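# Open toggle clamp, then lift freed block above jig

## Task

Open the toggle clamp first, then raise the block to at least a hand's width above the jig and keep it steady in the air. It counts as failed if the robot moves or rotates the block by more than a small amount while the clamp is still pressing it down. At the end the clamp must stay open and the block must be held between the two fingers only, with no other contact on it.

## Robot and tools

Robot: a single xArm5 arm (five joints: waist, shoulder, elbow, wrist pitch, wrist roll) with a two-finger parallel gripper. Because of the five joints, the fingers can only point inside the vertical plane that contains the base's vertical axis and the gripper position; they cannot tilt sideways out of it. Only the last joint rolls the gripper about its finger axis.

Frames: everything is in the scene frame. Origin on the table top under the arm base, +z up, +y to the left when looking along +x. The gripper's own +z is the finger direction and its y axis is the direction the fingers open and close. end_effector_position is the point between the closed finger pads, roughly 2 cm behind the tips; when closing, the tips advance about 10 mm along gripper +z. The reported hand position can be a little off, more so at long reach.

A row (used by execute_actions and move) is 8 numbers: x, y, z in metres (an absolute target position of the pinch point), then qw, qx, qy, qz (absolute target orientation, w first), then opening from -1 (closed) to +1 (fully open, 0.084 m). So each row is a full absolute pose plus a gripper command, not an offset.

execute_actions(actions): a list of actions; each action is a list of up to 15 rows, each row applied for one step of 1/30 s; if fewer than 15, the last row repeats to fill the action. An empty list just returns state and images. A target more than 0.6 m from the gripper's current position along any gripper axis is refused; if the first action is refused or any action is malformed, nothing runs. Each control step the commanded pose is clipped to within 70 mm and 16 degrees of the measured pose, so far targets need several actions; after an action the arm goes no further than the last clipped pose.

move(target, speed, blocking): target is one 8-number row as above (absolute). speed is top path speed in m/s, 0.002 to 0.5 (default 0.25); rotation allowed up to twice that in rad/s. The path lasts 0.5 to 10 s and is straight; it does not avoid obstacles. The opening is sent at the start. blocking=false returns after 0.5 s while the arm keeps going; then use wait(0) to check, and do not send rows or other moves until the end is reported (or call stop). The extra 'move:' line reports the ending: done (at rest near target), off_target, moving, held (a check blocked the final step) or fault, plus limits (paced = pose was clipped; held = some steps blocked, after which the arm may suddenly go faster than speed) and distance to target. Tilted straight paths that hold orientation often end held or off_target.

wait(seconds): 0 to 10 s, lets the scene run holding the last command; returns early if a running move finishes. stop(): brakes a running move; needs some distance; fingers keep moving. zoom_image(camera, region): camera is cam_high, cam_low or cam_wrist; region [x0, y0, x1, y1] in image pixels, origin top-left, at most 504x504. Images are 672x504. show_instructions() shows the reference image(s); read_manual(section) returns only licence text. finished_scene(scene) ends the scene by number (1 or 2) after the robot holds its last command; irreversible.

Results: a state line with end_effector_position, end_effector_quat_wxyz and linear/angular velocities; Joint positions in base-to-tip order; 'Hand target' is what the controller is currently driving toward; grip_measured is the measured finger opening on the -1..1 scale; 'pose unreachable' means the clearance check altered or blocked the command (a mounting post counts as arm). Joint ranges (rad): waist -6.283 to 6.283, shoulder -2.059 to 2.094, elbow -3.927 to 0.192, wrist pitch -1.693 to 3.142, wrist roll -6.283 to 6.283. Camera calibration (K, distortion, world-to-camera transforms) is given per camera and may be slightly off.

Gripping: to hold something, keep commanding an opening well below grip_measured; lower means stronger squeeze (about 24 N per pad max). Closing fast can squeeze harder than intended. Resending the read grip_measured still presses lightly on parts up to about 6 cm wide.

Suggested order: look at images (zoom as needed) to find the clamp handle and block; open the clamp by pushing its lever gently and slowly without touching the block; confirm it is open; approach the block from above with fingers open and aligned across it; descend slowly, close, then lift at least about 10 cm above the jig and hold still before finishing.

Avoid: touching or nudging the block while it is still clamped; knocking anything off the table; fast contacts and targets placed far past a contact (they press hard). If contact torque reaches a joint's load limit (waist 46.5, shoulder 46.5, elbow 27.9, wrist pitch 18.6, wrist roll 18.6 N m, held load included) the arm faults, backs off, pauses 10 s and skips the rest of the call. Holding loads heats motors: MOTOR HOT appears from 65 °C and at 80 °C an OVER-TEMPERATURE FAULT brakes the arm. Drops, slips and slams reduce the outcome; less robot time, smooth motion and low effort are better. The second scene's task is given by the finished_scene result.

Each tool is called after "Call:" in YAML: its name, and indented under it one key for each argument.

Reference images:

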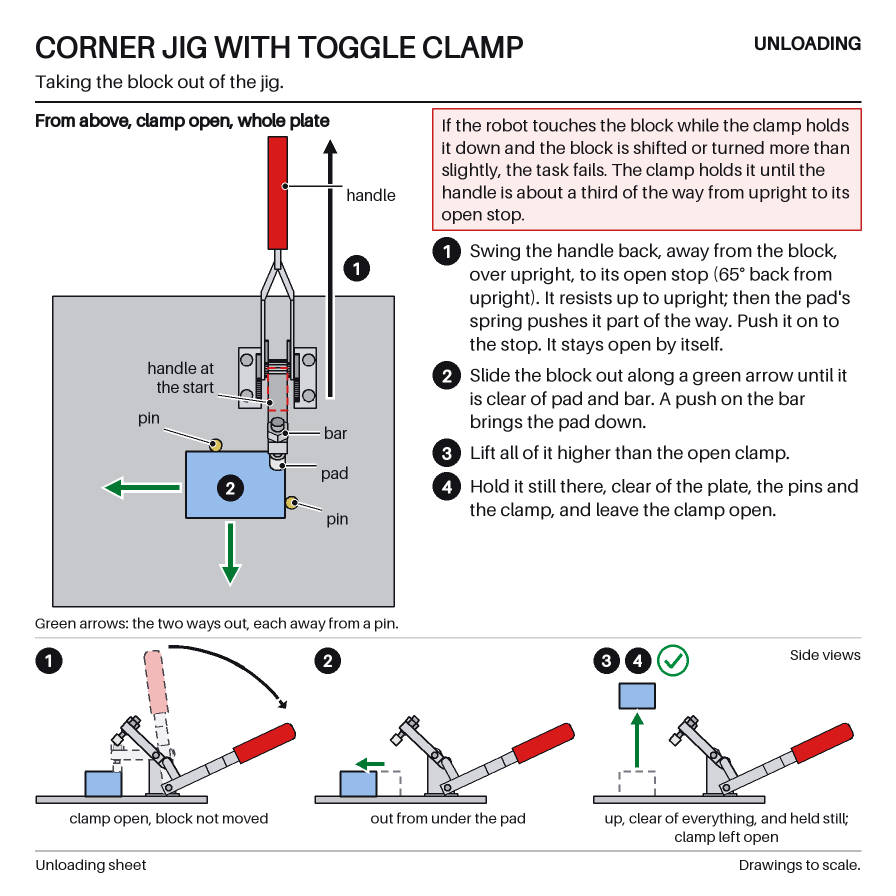

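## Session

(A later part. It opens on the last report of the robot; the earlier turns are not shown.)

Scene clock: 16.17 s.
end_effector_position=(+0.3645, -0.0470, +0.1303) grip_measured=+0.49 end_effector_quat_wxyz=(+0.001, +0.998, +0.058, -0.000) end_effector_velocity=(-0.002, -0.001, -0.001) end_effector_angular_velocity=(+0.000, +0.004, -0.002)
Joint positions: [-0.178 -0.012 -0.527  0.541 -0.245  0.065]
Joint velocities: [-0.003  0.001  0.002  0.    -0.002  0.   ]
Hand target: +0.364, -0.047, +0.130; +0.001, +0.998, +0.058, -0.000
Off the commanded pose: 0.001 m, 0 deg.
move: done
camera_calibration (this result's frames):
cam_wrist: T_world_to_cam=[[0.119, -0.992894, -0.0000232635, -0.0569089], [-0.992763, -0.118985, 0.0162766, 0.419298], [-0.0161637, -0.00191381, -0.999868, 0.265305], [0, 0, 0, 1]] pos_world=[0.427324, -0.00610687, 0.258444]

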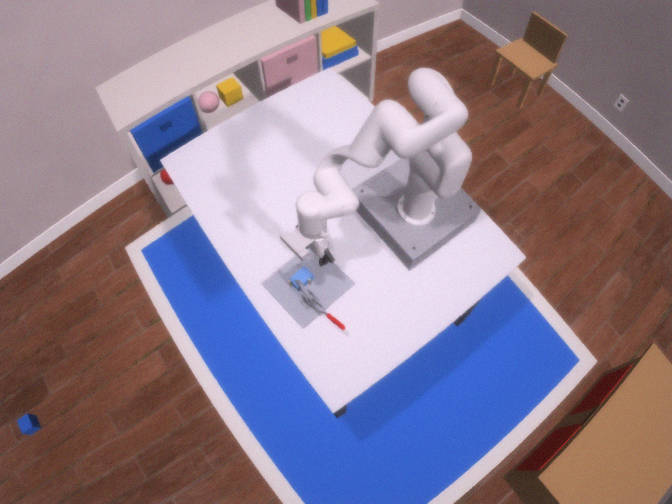

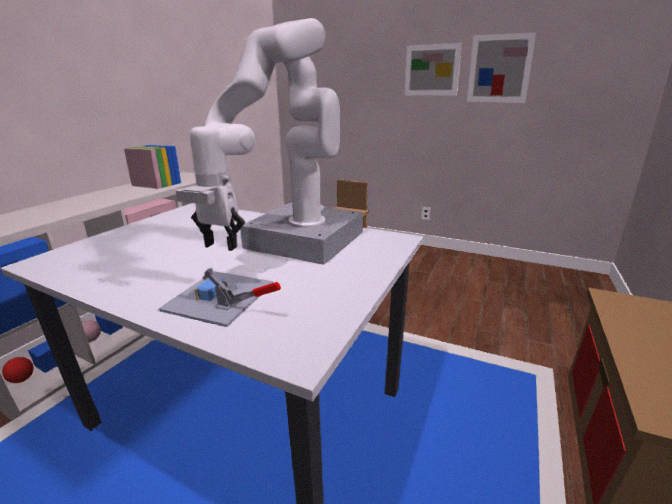

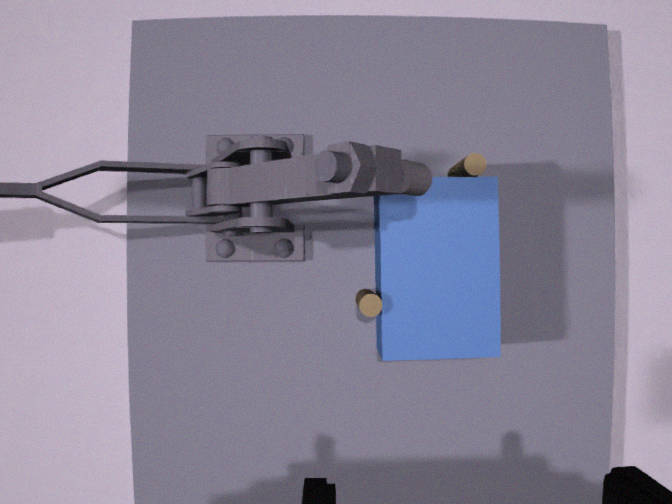

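Call:
move:
  target: [0.3858,-0.0475,0.07,0,1,0.06,0,0.5]
  speed: 0.15

Call:
move:
  target: [0.3858,-0.0475,0.034,0,1,0.06,0,0.5]
  speed: 0.05

Scene clock: 17.27 s.
end_effector_position=(+0.3858, -0.0475, +0.0704) grip_measured=+0.49 end_effector_quat_wxyz=(+0.001, +0.998, +0.060, +0.000) end_effector_velocity=(-0.002, +0.001, -0.002) end_effector_angular_velocity=(+0.001, +0.005, -0.000)
Joint positions: [-0.172  0.24  -0.601  0.363 -0.242  0.065]
Joint velocities: [ 0.001  0.003  0.001 -0.     0.001 -0.   ]
Hand target: +0.386, -0.047, +0.070; +0.001, +0.998, +0.060, -0.000
Off the commanded pose: 0.000 m, 0 deg.
move: done
camera_calibration (this result's frames):
cam_wrist: T_world_to_cam=[[0.122224, -0.992503, 0.000202122, -0.0611679], [-0.992385, -0.122206, 0.0154447, 0.441126], [-0.0153042, -0.00208829, -0.999881, 0.20534], [0, 0, 0, 1]] pos_world=[0.448385, -0.00637229, 0.198514]

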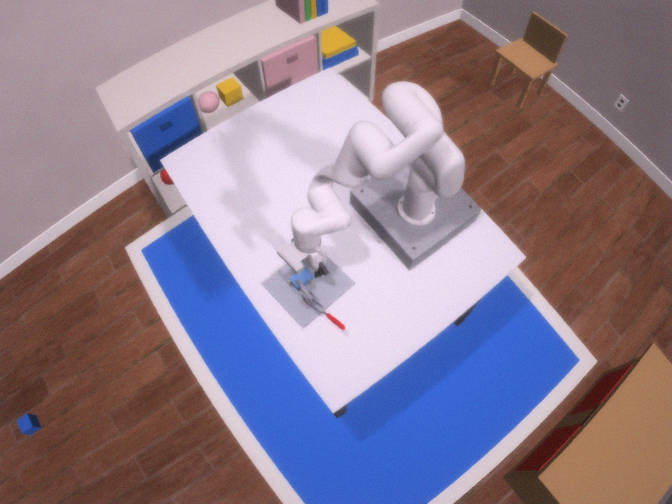

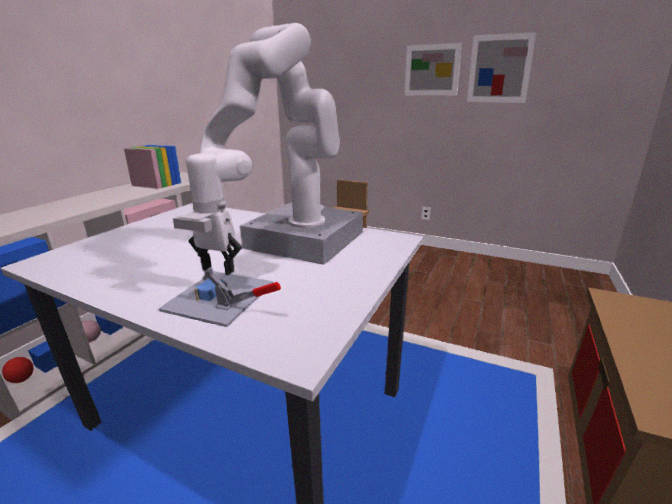

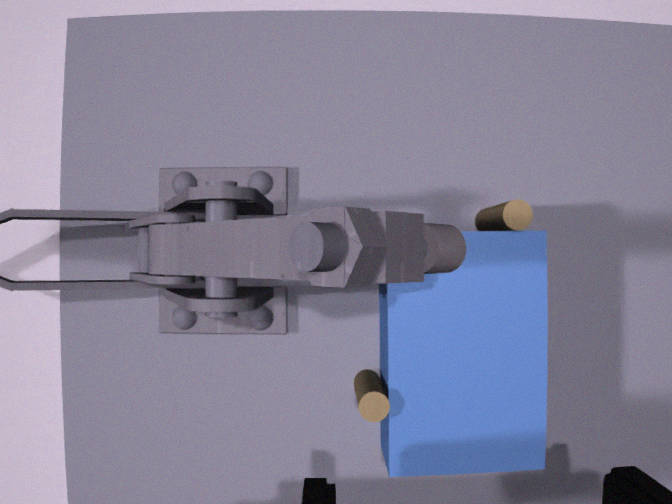

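Scene clock: 18.30 s.
end_effector_position=(+0.3858, -0.0475, +0.0342) grip_measured=+0.49 end_effector_quat_wxyz=(+0.001, +0.998, +0.060, +0.000) end_effector_velocity=(+0.002, -0.000, +0.001) end_effector_angular_velocity=(-0.001, -0.005, +0.001)
Joint positions: [-0.172  0.366 -0.621  0.257 -0.242  0.065]
Joint velocities: [ 0.    -0.001 -0.002 -0.002 -0.001  0.   ]
Hand target: +0.386, -0.047, +0.034; +0.001, +0.998, +0.060, -0.000
Off the commanded pose: 0.000 m, 0 deg.
move: done
camera_calibration (this result's frames):
cam_wrist: T_world_to_cam=[[0.122234, -0.992501, 0.000114903, -0.0612165], [-0.992378, -0.122217, 0.0157944, 0.441705], [-0.0156619, -0.00204464, -0.999875, 0.169361], [0, 0, 0, 1]] pos_world=[0.448474, -0.00642747, 0.16237]

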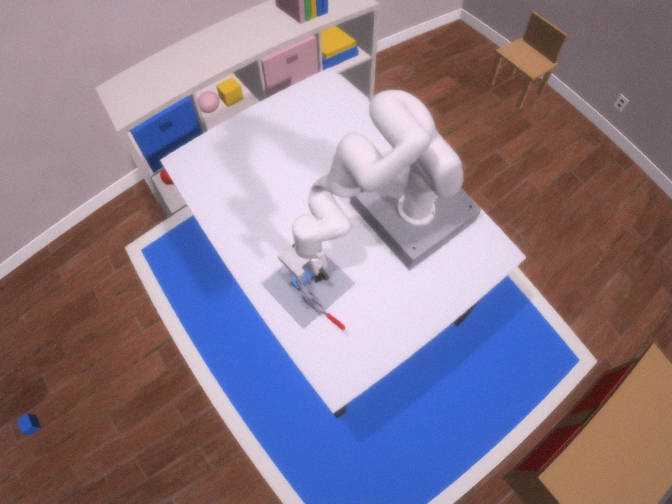

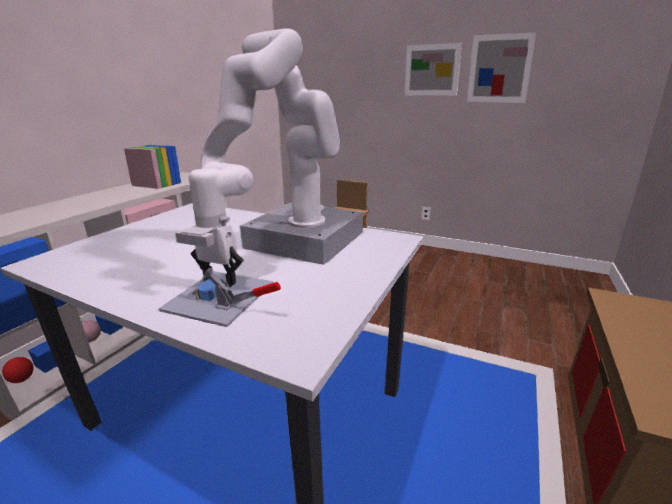

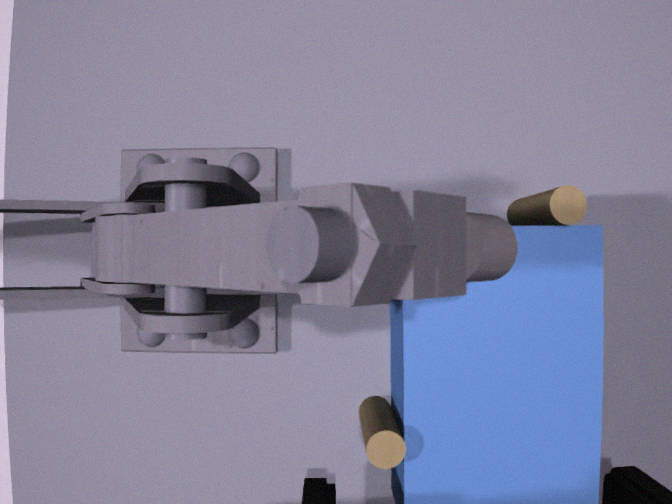

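Call:
move:
  target: [0.390,-0.049,0.032,0,1,0.06,0,0.5]
  speed: 0.03

Call:
move:
  target: [0.390,-0.049,0.032,0,1,0.06,0,-0.4]

Call:
move:
  target: [0.346,-0.062,0.032,0,1,0.06,0,-0.4]
  speed: 0.05

Scene clock: 19.13 s.
end_effector_position=(+0.3900, -0.0490, +0.0320) grip_measured=+0.49 end_effector_quat_wxyz=(+0.001, +0.998, +0.060, -0.000) end_effector_velocity=(+0.000, +0.000, -0.000) end_effector_angular_velocity=(+0.000, +0.000, +0.002)
Joint positions: [-0.174  0.382 -0.639  0.259 -0.245  0.065]
Joint velocities: [ 0.001  0.001 -0.001  0.    -0.001 -0.   ]
Hand target: +0.390, -0.049, +0.032; +0.001, +0.998, +0.060, -0.000
Off the commanded pose: 0.000 m, 0 deg.
move: done
camera_calibration (this result's frames):
cam_wrist: T_world_to_cam=[[0.122227, -0.992502, 0.0000007786, -0.063177], [-0.992372, -0.122211, 0.0162236, 0.445655], [-0.0161018, -0.00198373, -0.999868, 0.167362], [0, 0, 0, 1]] pos_world=[0.452672, -0.00790758, 0.16011]

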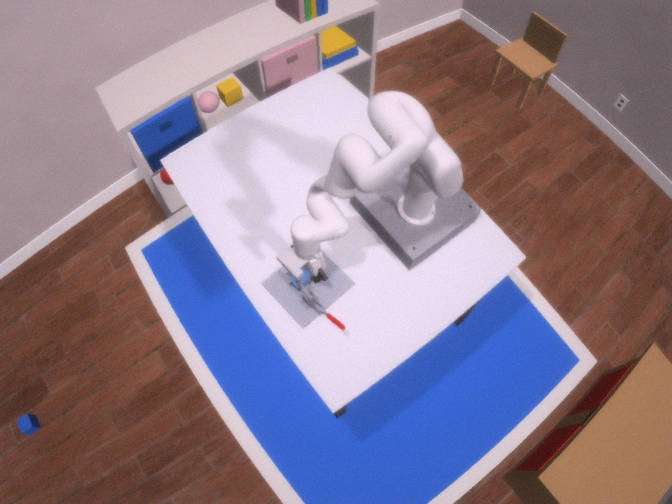

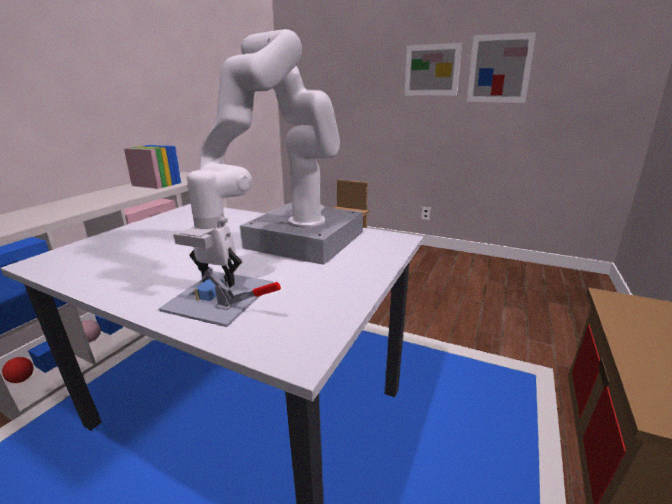

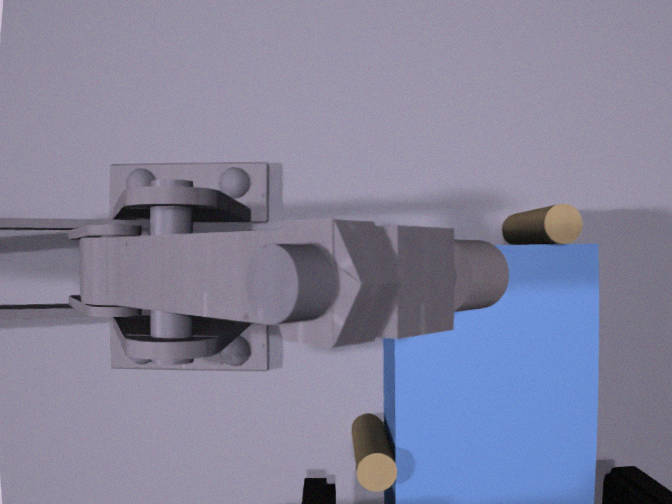

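Scene clock: 19.83 s.
end_effector_position=(+0.3901, -0.0495, +0.0322) grip_measured=-0.04 end_effector_quat_wxyz=(+0.001, +0.998, +0.059, +0.000) end_effector_velocity=(-0.000, +0.001, -0.000) end_effector_angular_velocity=(+0.000, +0.001, +0.002)
Joint positions: [-0.175  0.382 -0.639  0.259 -0.244  0.042]
Joint velocities: [ 0.001  0.001  0.    -0.    -0.     0.   ]
Hand target: +0.390, -0.049, +0.032; +0.001, +0.998, +0.060, -0.000
Off the commanded pose: 0.001 m, 0 deg.
move: done
camera_calibration (this result's frames):
cam_wrist: T_world_to_cam=[[0.120798, -0.992677, 0.000109092, -0.063207], [-0.992554, -0.120781, 0.0157786, 0.445857], [-0.0156499, -0.00201431, -0.999876, 0.167381], [0, 0, 0, 1]] pos_world=[0.452792, -0.00855589, 0.160332]

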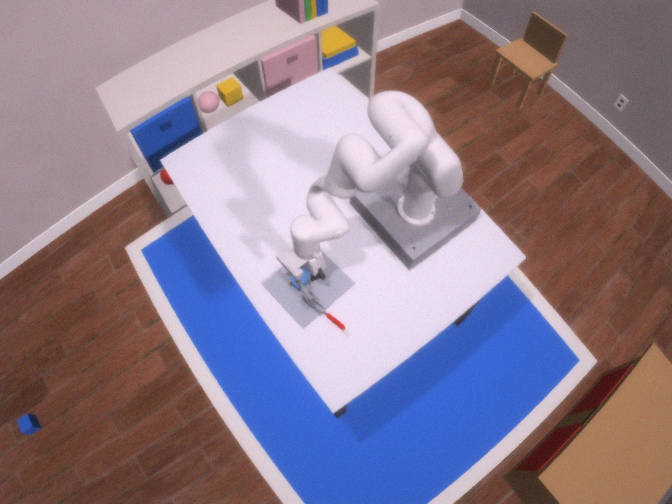

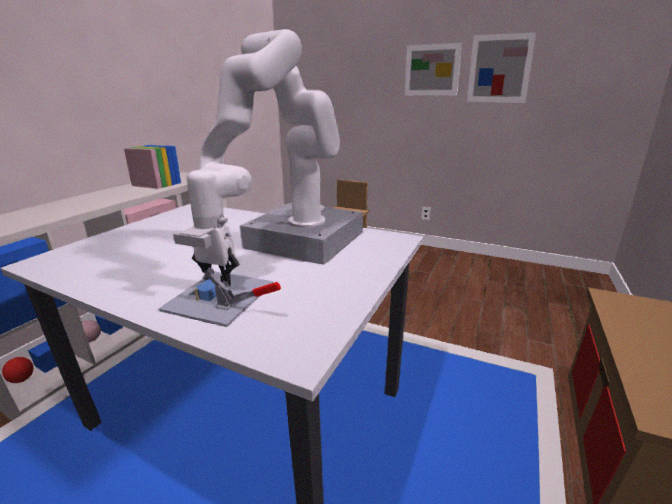

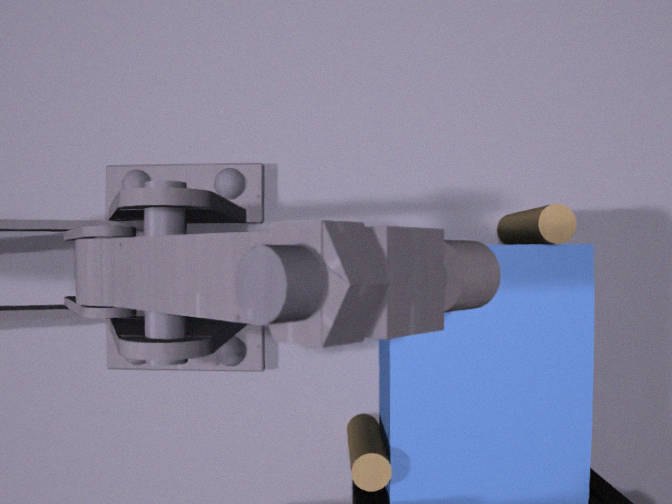

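Scene clock: 21.07 s.
end_effector_position=(+0.3461, -0.0620, +0.0322) grip_measured=-0.04 end_effector_quat_wxyz=(+0.001, +0.998, +0.060, -0.000) end_effector_velocity=(-0.001, -0.000, -0.000) end_effector_angular_velocity=(+0.000, +0.001, -0.001)
Joint positions: [-0.226  0.307 -0.492  0.188 -0.297  0.042]
Joint velocities: [-0.001  0.     0.001 -0.001 -0.    -0.   ]
Hand target: +0.346, -0.062, +0.032; +0.001, +0.998, +0.060, -0.000
Off the commanded pose: 0.000 m, 0 deg.
move: done
camera_calibration (this result's frames):
cam_wrist: T_world_to_cam=[[0.122271, -0.992497, -0.000169598, -0.0707212], [-0.992365, -0.122257, 0.0162855, 0.400518], [-0.016184, -0.00182293, -0.999867, 0.166827], [0, 0, 0, 1]] pos_world=[0.408807, -0.0209202, 0.16027]

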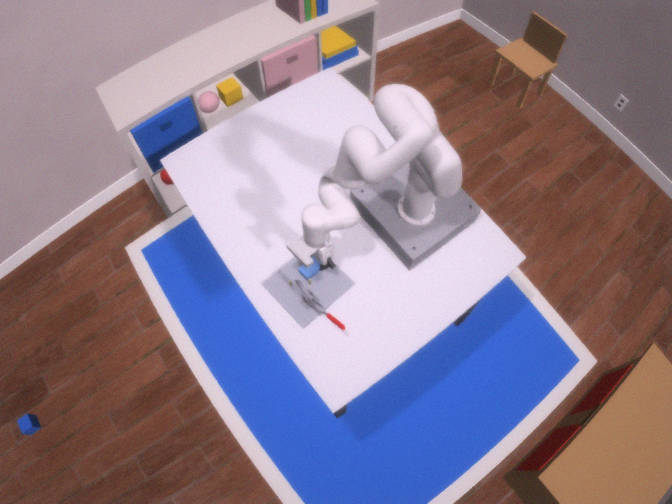

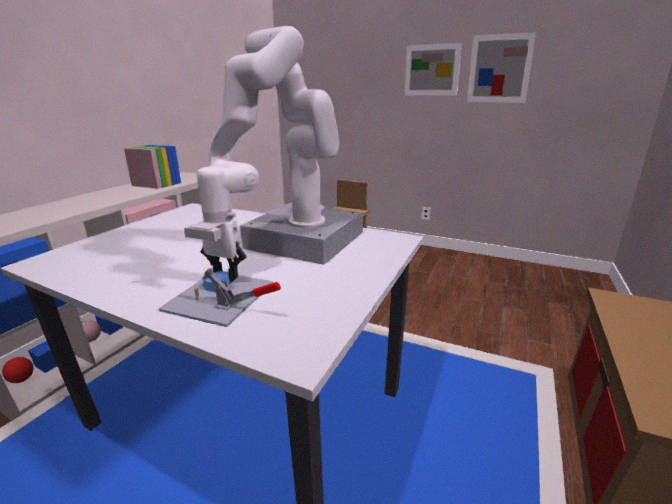

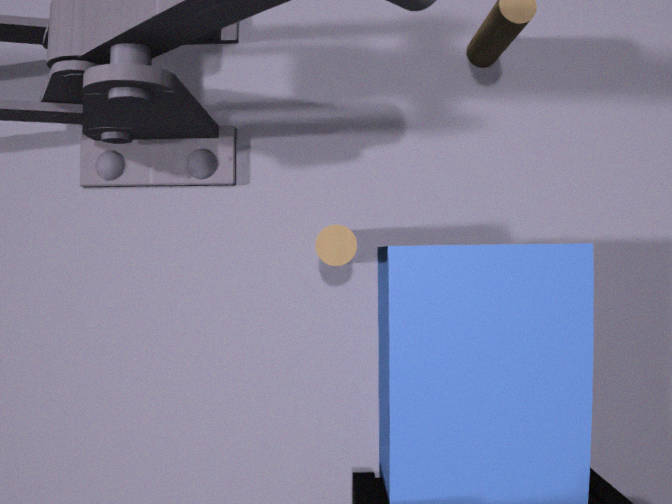

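Call:
move:
  target: [0.346,-0.062,0.032,0,1,0.06,0,0.3]

Call:
move:
  target: [0.381,-0.0578,0.031,0,1,0.06,0,0.3]
  speed: 0.08

Call:
move:
  target: [0.381,-0.0578,0.031,0,1,0.06,0,-0.6]

Call:
move:
  target: [0.375,-0.062,0.25,0,1,0.06,0,-0.6]
  speed: 0.15

Scene clock: 21.90 s.
end_effector_position=(+0.3460, -0.0620, +0.0320) grip_measured=+0.29 end_effector_quat_wxyz=(+0.001, +0.998, +0.060, -0.000) end_effector_velocity=(+0.000, -0.000, +0.000) end_effector_angular_velocity=(-0.000, -0.001, -0.002)
Joint positions: [-0.226  0.308 -0.492  0.187 -0.297  0.056]
Joint velocities: [-0.001 -0.    -0.001 -0.     0.001 -0.   ]
Hand target: +0.346, -0.062, +0.032; +0.001, +0.998, +0.060, -0.000
Off the commanded pose: 0.000 m, 0 deg.
move: done
camera_calibration (this result's frames):
cam_wrist: T_world_to_cam=[[0.122222, -0.992503, -0.000194513, -0.0707117], [-0.992369, -0.122209, 0.0163647, 0.400378], [-0.0162658, -0.0018071, -0.999866, 0.166681], [0, 0, 0, 1]] pos_world=[0.408677, -0.0209505, 0.160092]

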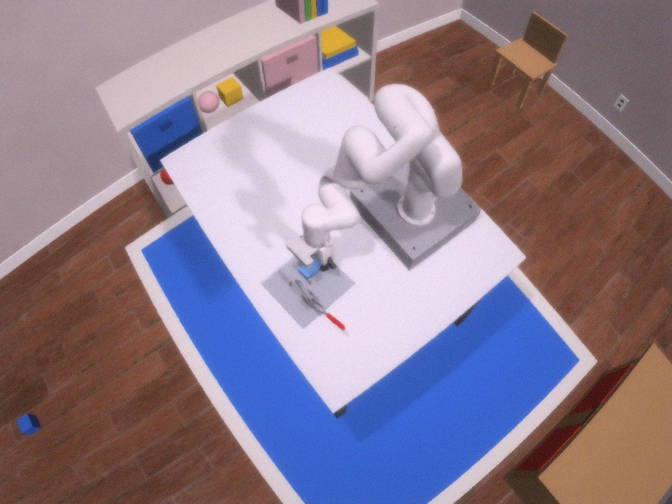

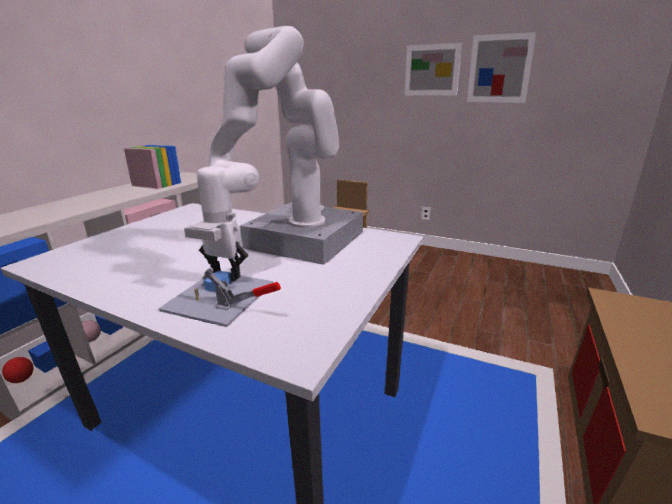

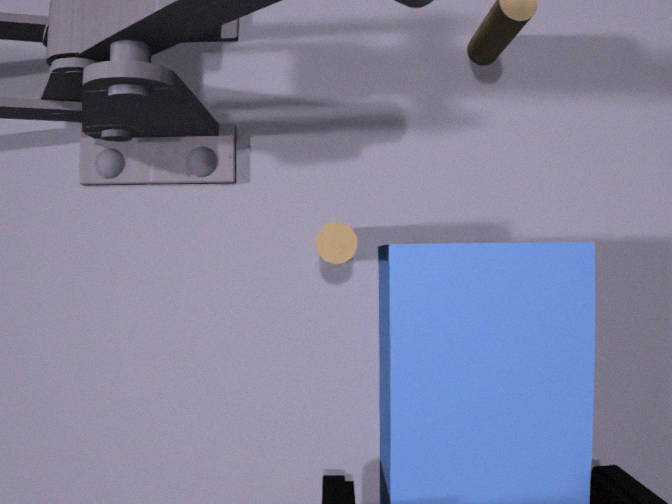

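Scene clock: 22.67 s.
end_effector_position=(+0.3807, -0.0578, +0.0308) grip_measured=+0.29 end_effector_quat_wxyz=(+0.001, +0.998, +0.060, -0.000) end_effector_velocity=(-0.001, +0.000, -0.001) end_effector_angular_velocity=(+0.000, +0.003, -0.001)
Joint positions: [-0.2    0.372 -0.611  0.242 -0.27   0.056]
Joint velocities: [-0.     0.002 -0.     0.002  0.001 -0.   ]
Hand target: +0.381, -0.058, +0.031; +0.001, +0.998, +0.060, -0.000
Off the commanded pose: 0.000 m, 0 deg.
move: done
camera_calibration (this result's frames):
cam_wrist: T_world_to_cam=[[0.122166, -0.99251, -0.000213649, -0.0707295], [-0.99237, -0.122153, 0.0167264, 0.435352], [-0.0166272, -0.00183138, -0.99986, 0.166178], [0, 0, 0, 1]] pos_world=[0.443434, -0.016716, 0.158858]

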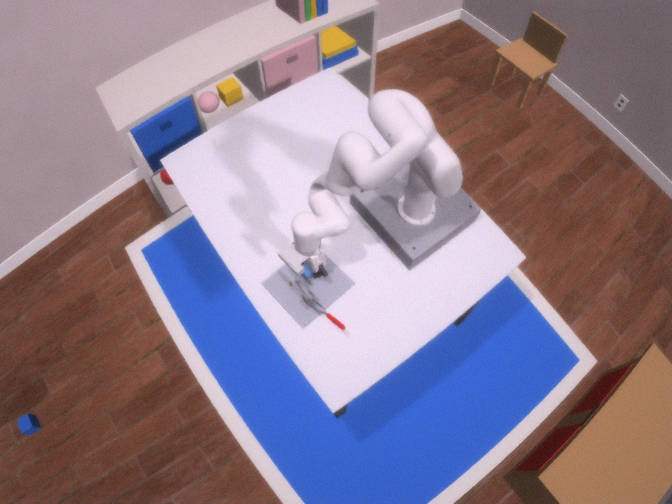

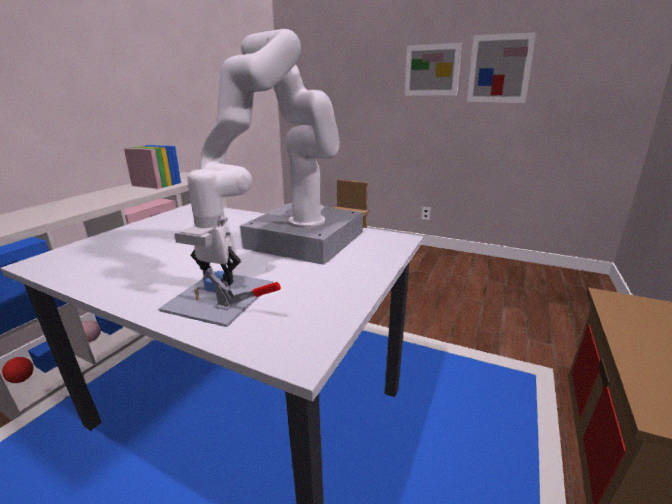

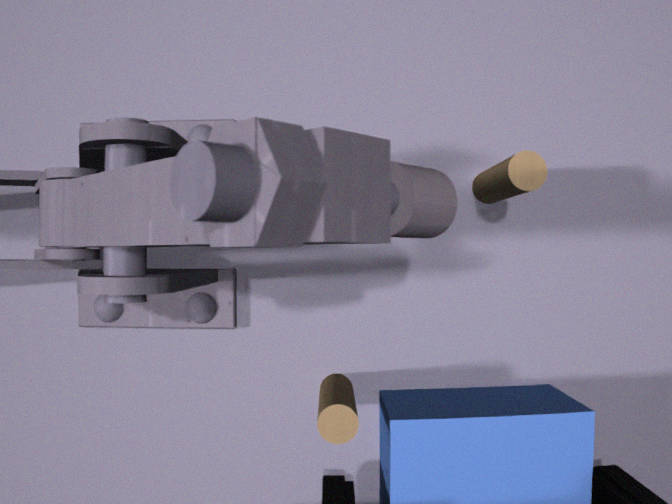

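Scene clock: 23.37 s.
end_effector_position=(+0.3808, -0.0578, +0.0309) grip_measured=-0.04 end_effector_quat_wxyz=(+0.001, +0.998, +0.060, -0.000) end_effector_velocity=(+0.001, +0.000, +0.000) end_effector_angular_velocity=(-0.000, -0.002, +0.001)
Joint positions: [-0.2    0.372 -0.612  0.243 -0.27   0.042]
Joint velocities: [ 0.001  0.    -0.002 -0.     0.    -0.   ]
Hand target: +0.381, -0.058, +0.031; +0.001, +0.998, +0.060, -0.000
Off the commanded pose: 0.000 m, 0 deg.
move: done
camera_calibration (this result's frames):
cam_wrist: T_world_to_cam=[[0.122258, -0.992498, -0.000201178, -0.0707831], [-0.99236, -0.122244, 0.0166823, 0.435491], [-0.0165818, -0.0018399, -0.999861, 0.166273], [0, 0, 0, 1]] pos_world=[0.443574, -0.01671, 0.158971]

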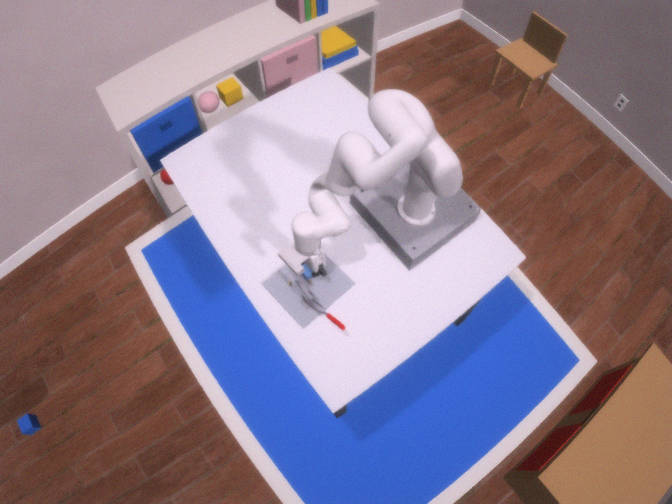

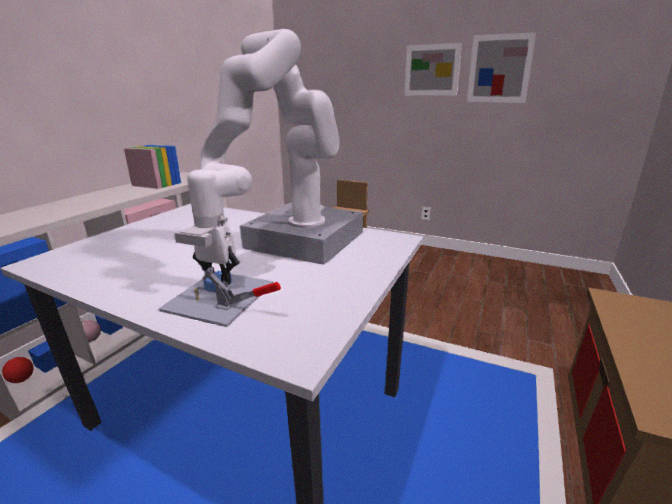

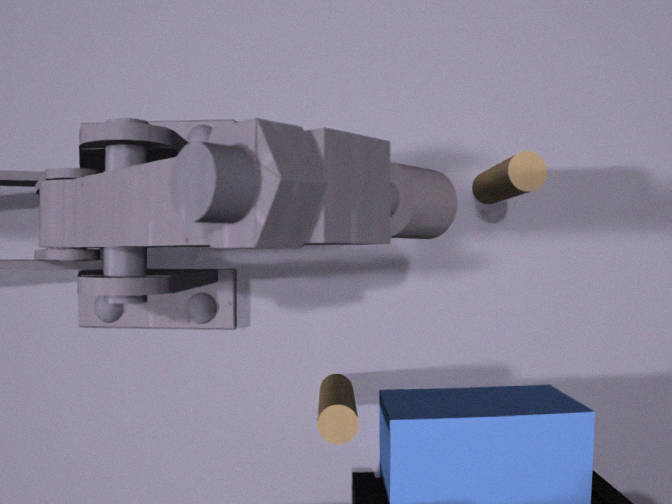

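Scene clock: 25.27 s.
end_effector_position=(+0.3756, -0.0621, +0.2492) grip_measured=-0.04 end_effector_quat_wxyz=(+0.001, +0.998, +0.060, -0.001) end_effector_velocity=(+0.003, -0.000, +0.004) end_effector_angular_velocity=(-0.002, -0.009, +0.000)
Joint positions: [-0.214 -0.241 -0.699  0.944 -0.284  0.042]
Joint velocities: [ 0.001 -0.004 -0.005 -0.     0.    -0.   ]
Hand target: +0.376, -0.062, +0.250; +0.001, +0.998, +0.060, -0.000
Off the commanded pose: 0.001 m, 0 deg.
move: done
camera_calibration (this result's frames):
cam_wrist: T_world_to_cam=[[0.12223, -0.992502, -0.00048802, -0.0743096], [-0.992349, -0.12222, 0.0174887, 0.425972], [-0.0174172, -0.00165335, -0.999847, 0.384772], [0, 0, 0, 1]] pos_world=[0.438497, -0.0210541, 0.377227]

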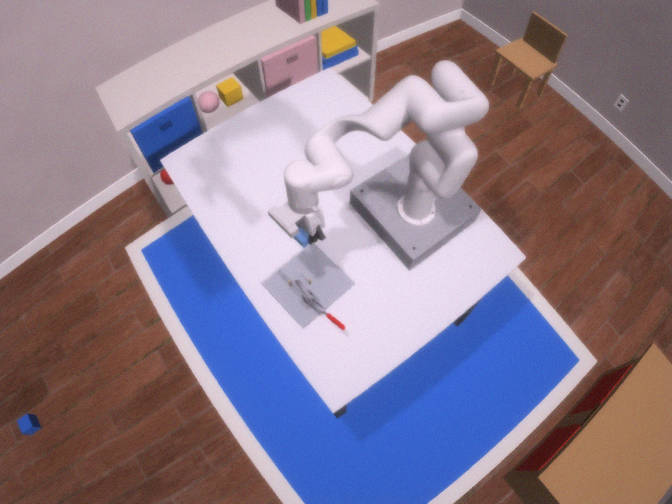

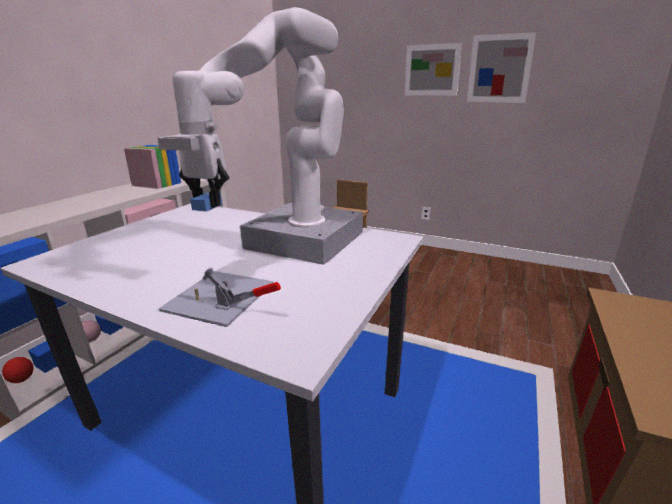

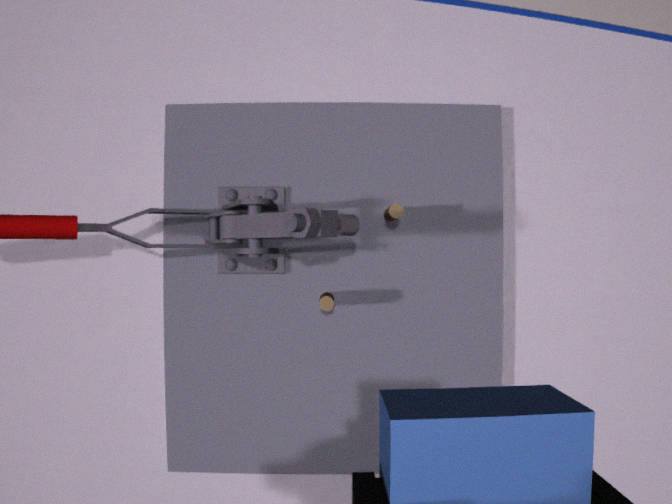

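Call:
finished_scene:
  scene: 1

The scene is finished: the task was done.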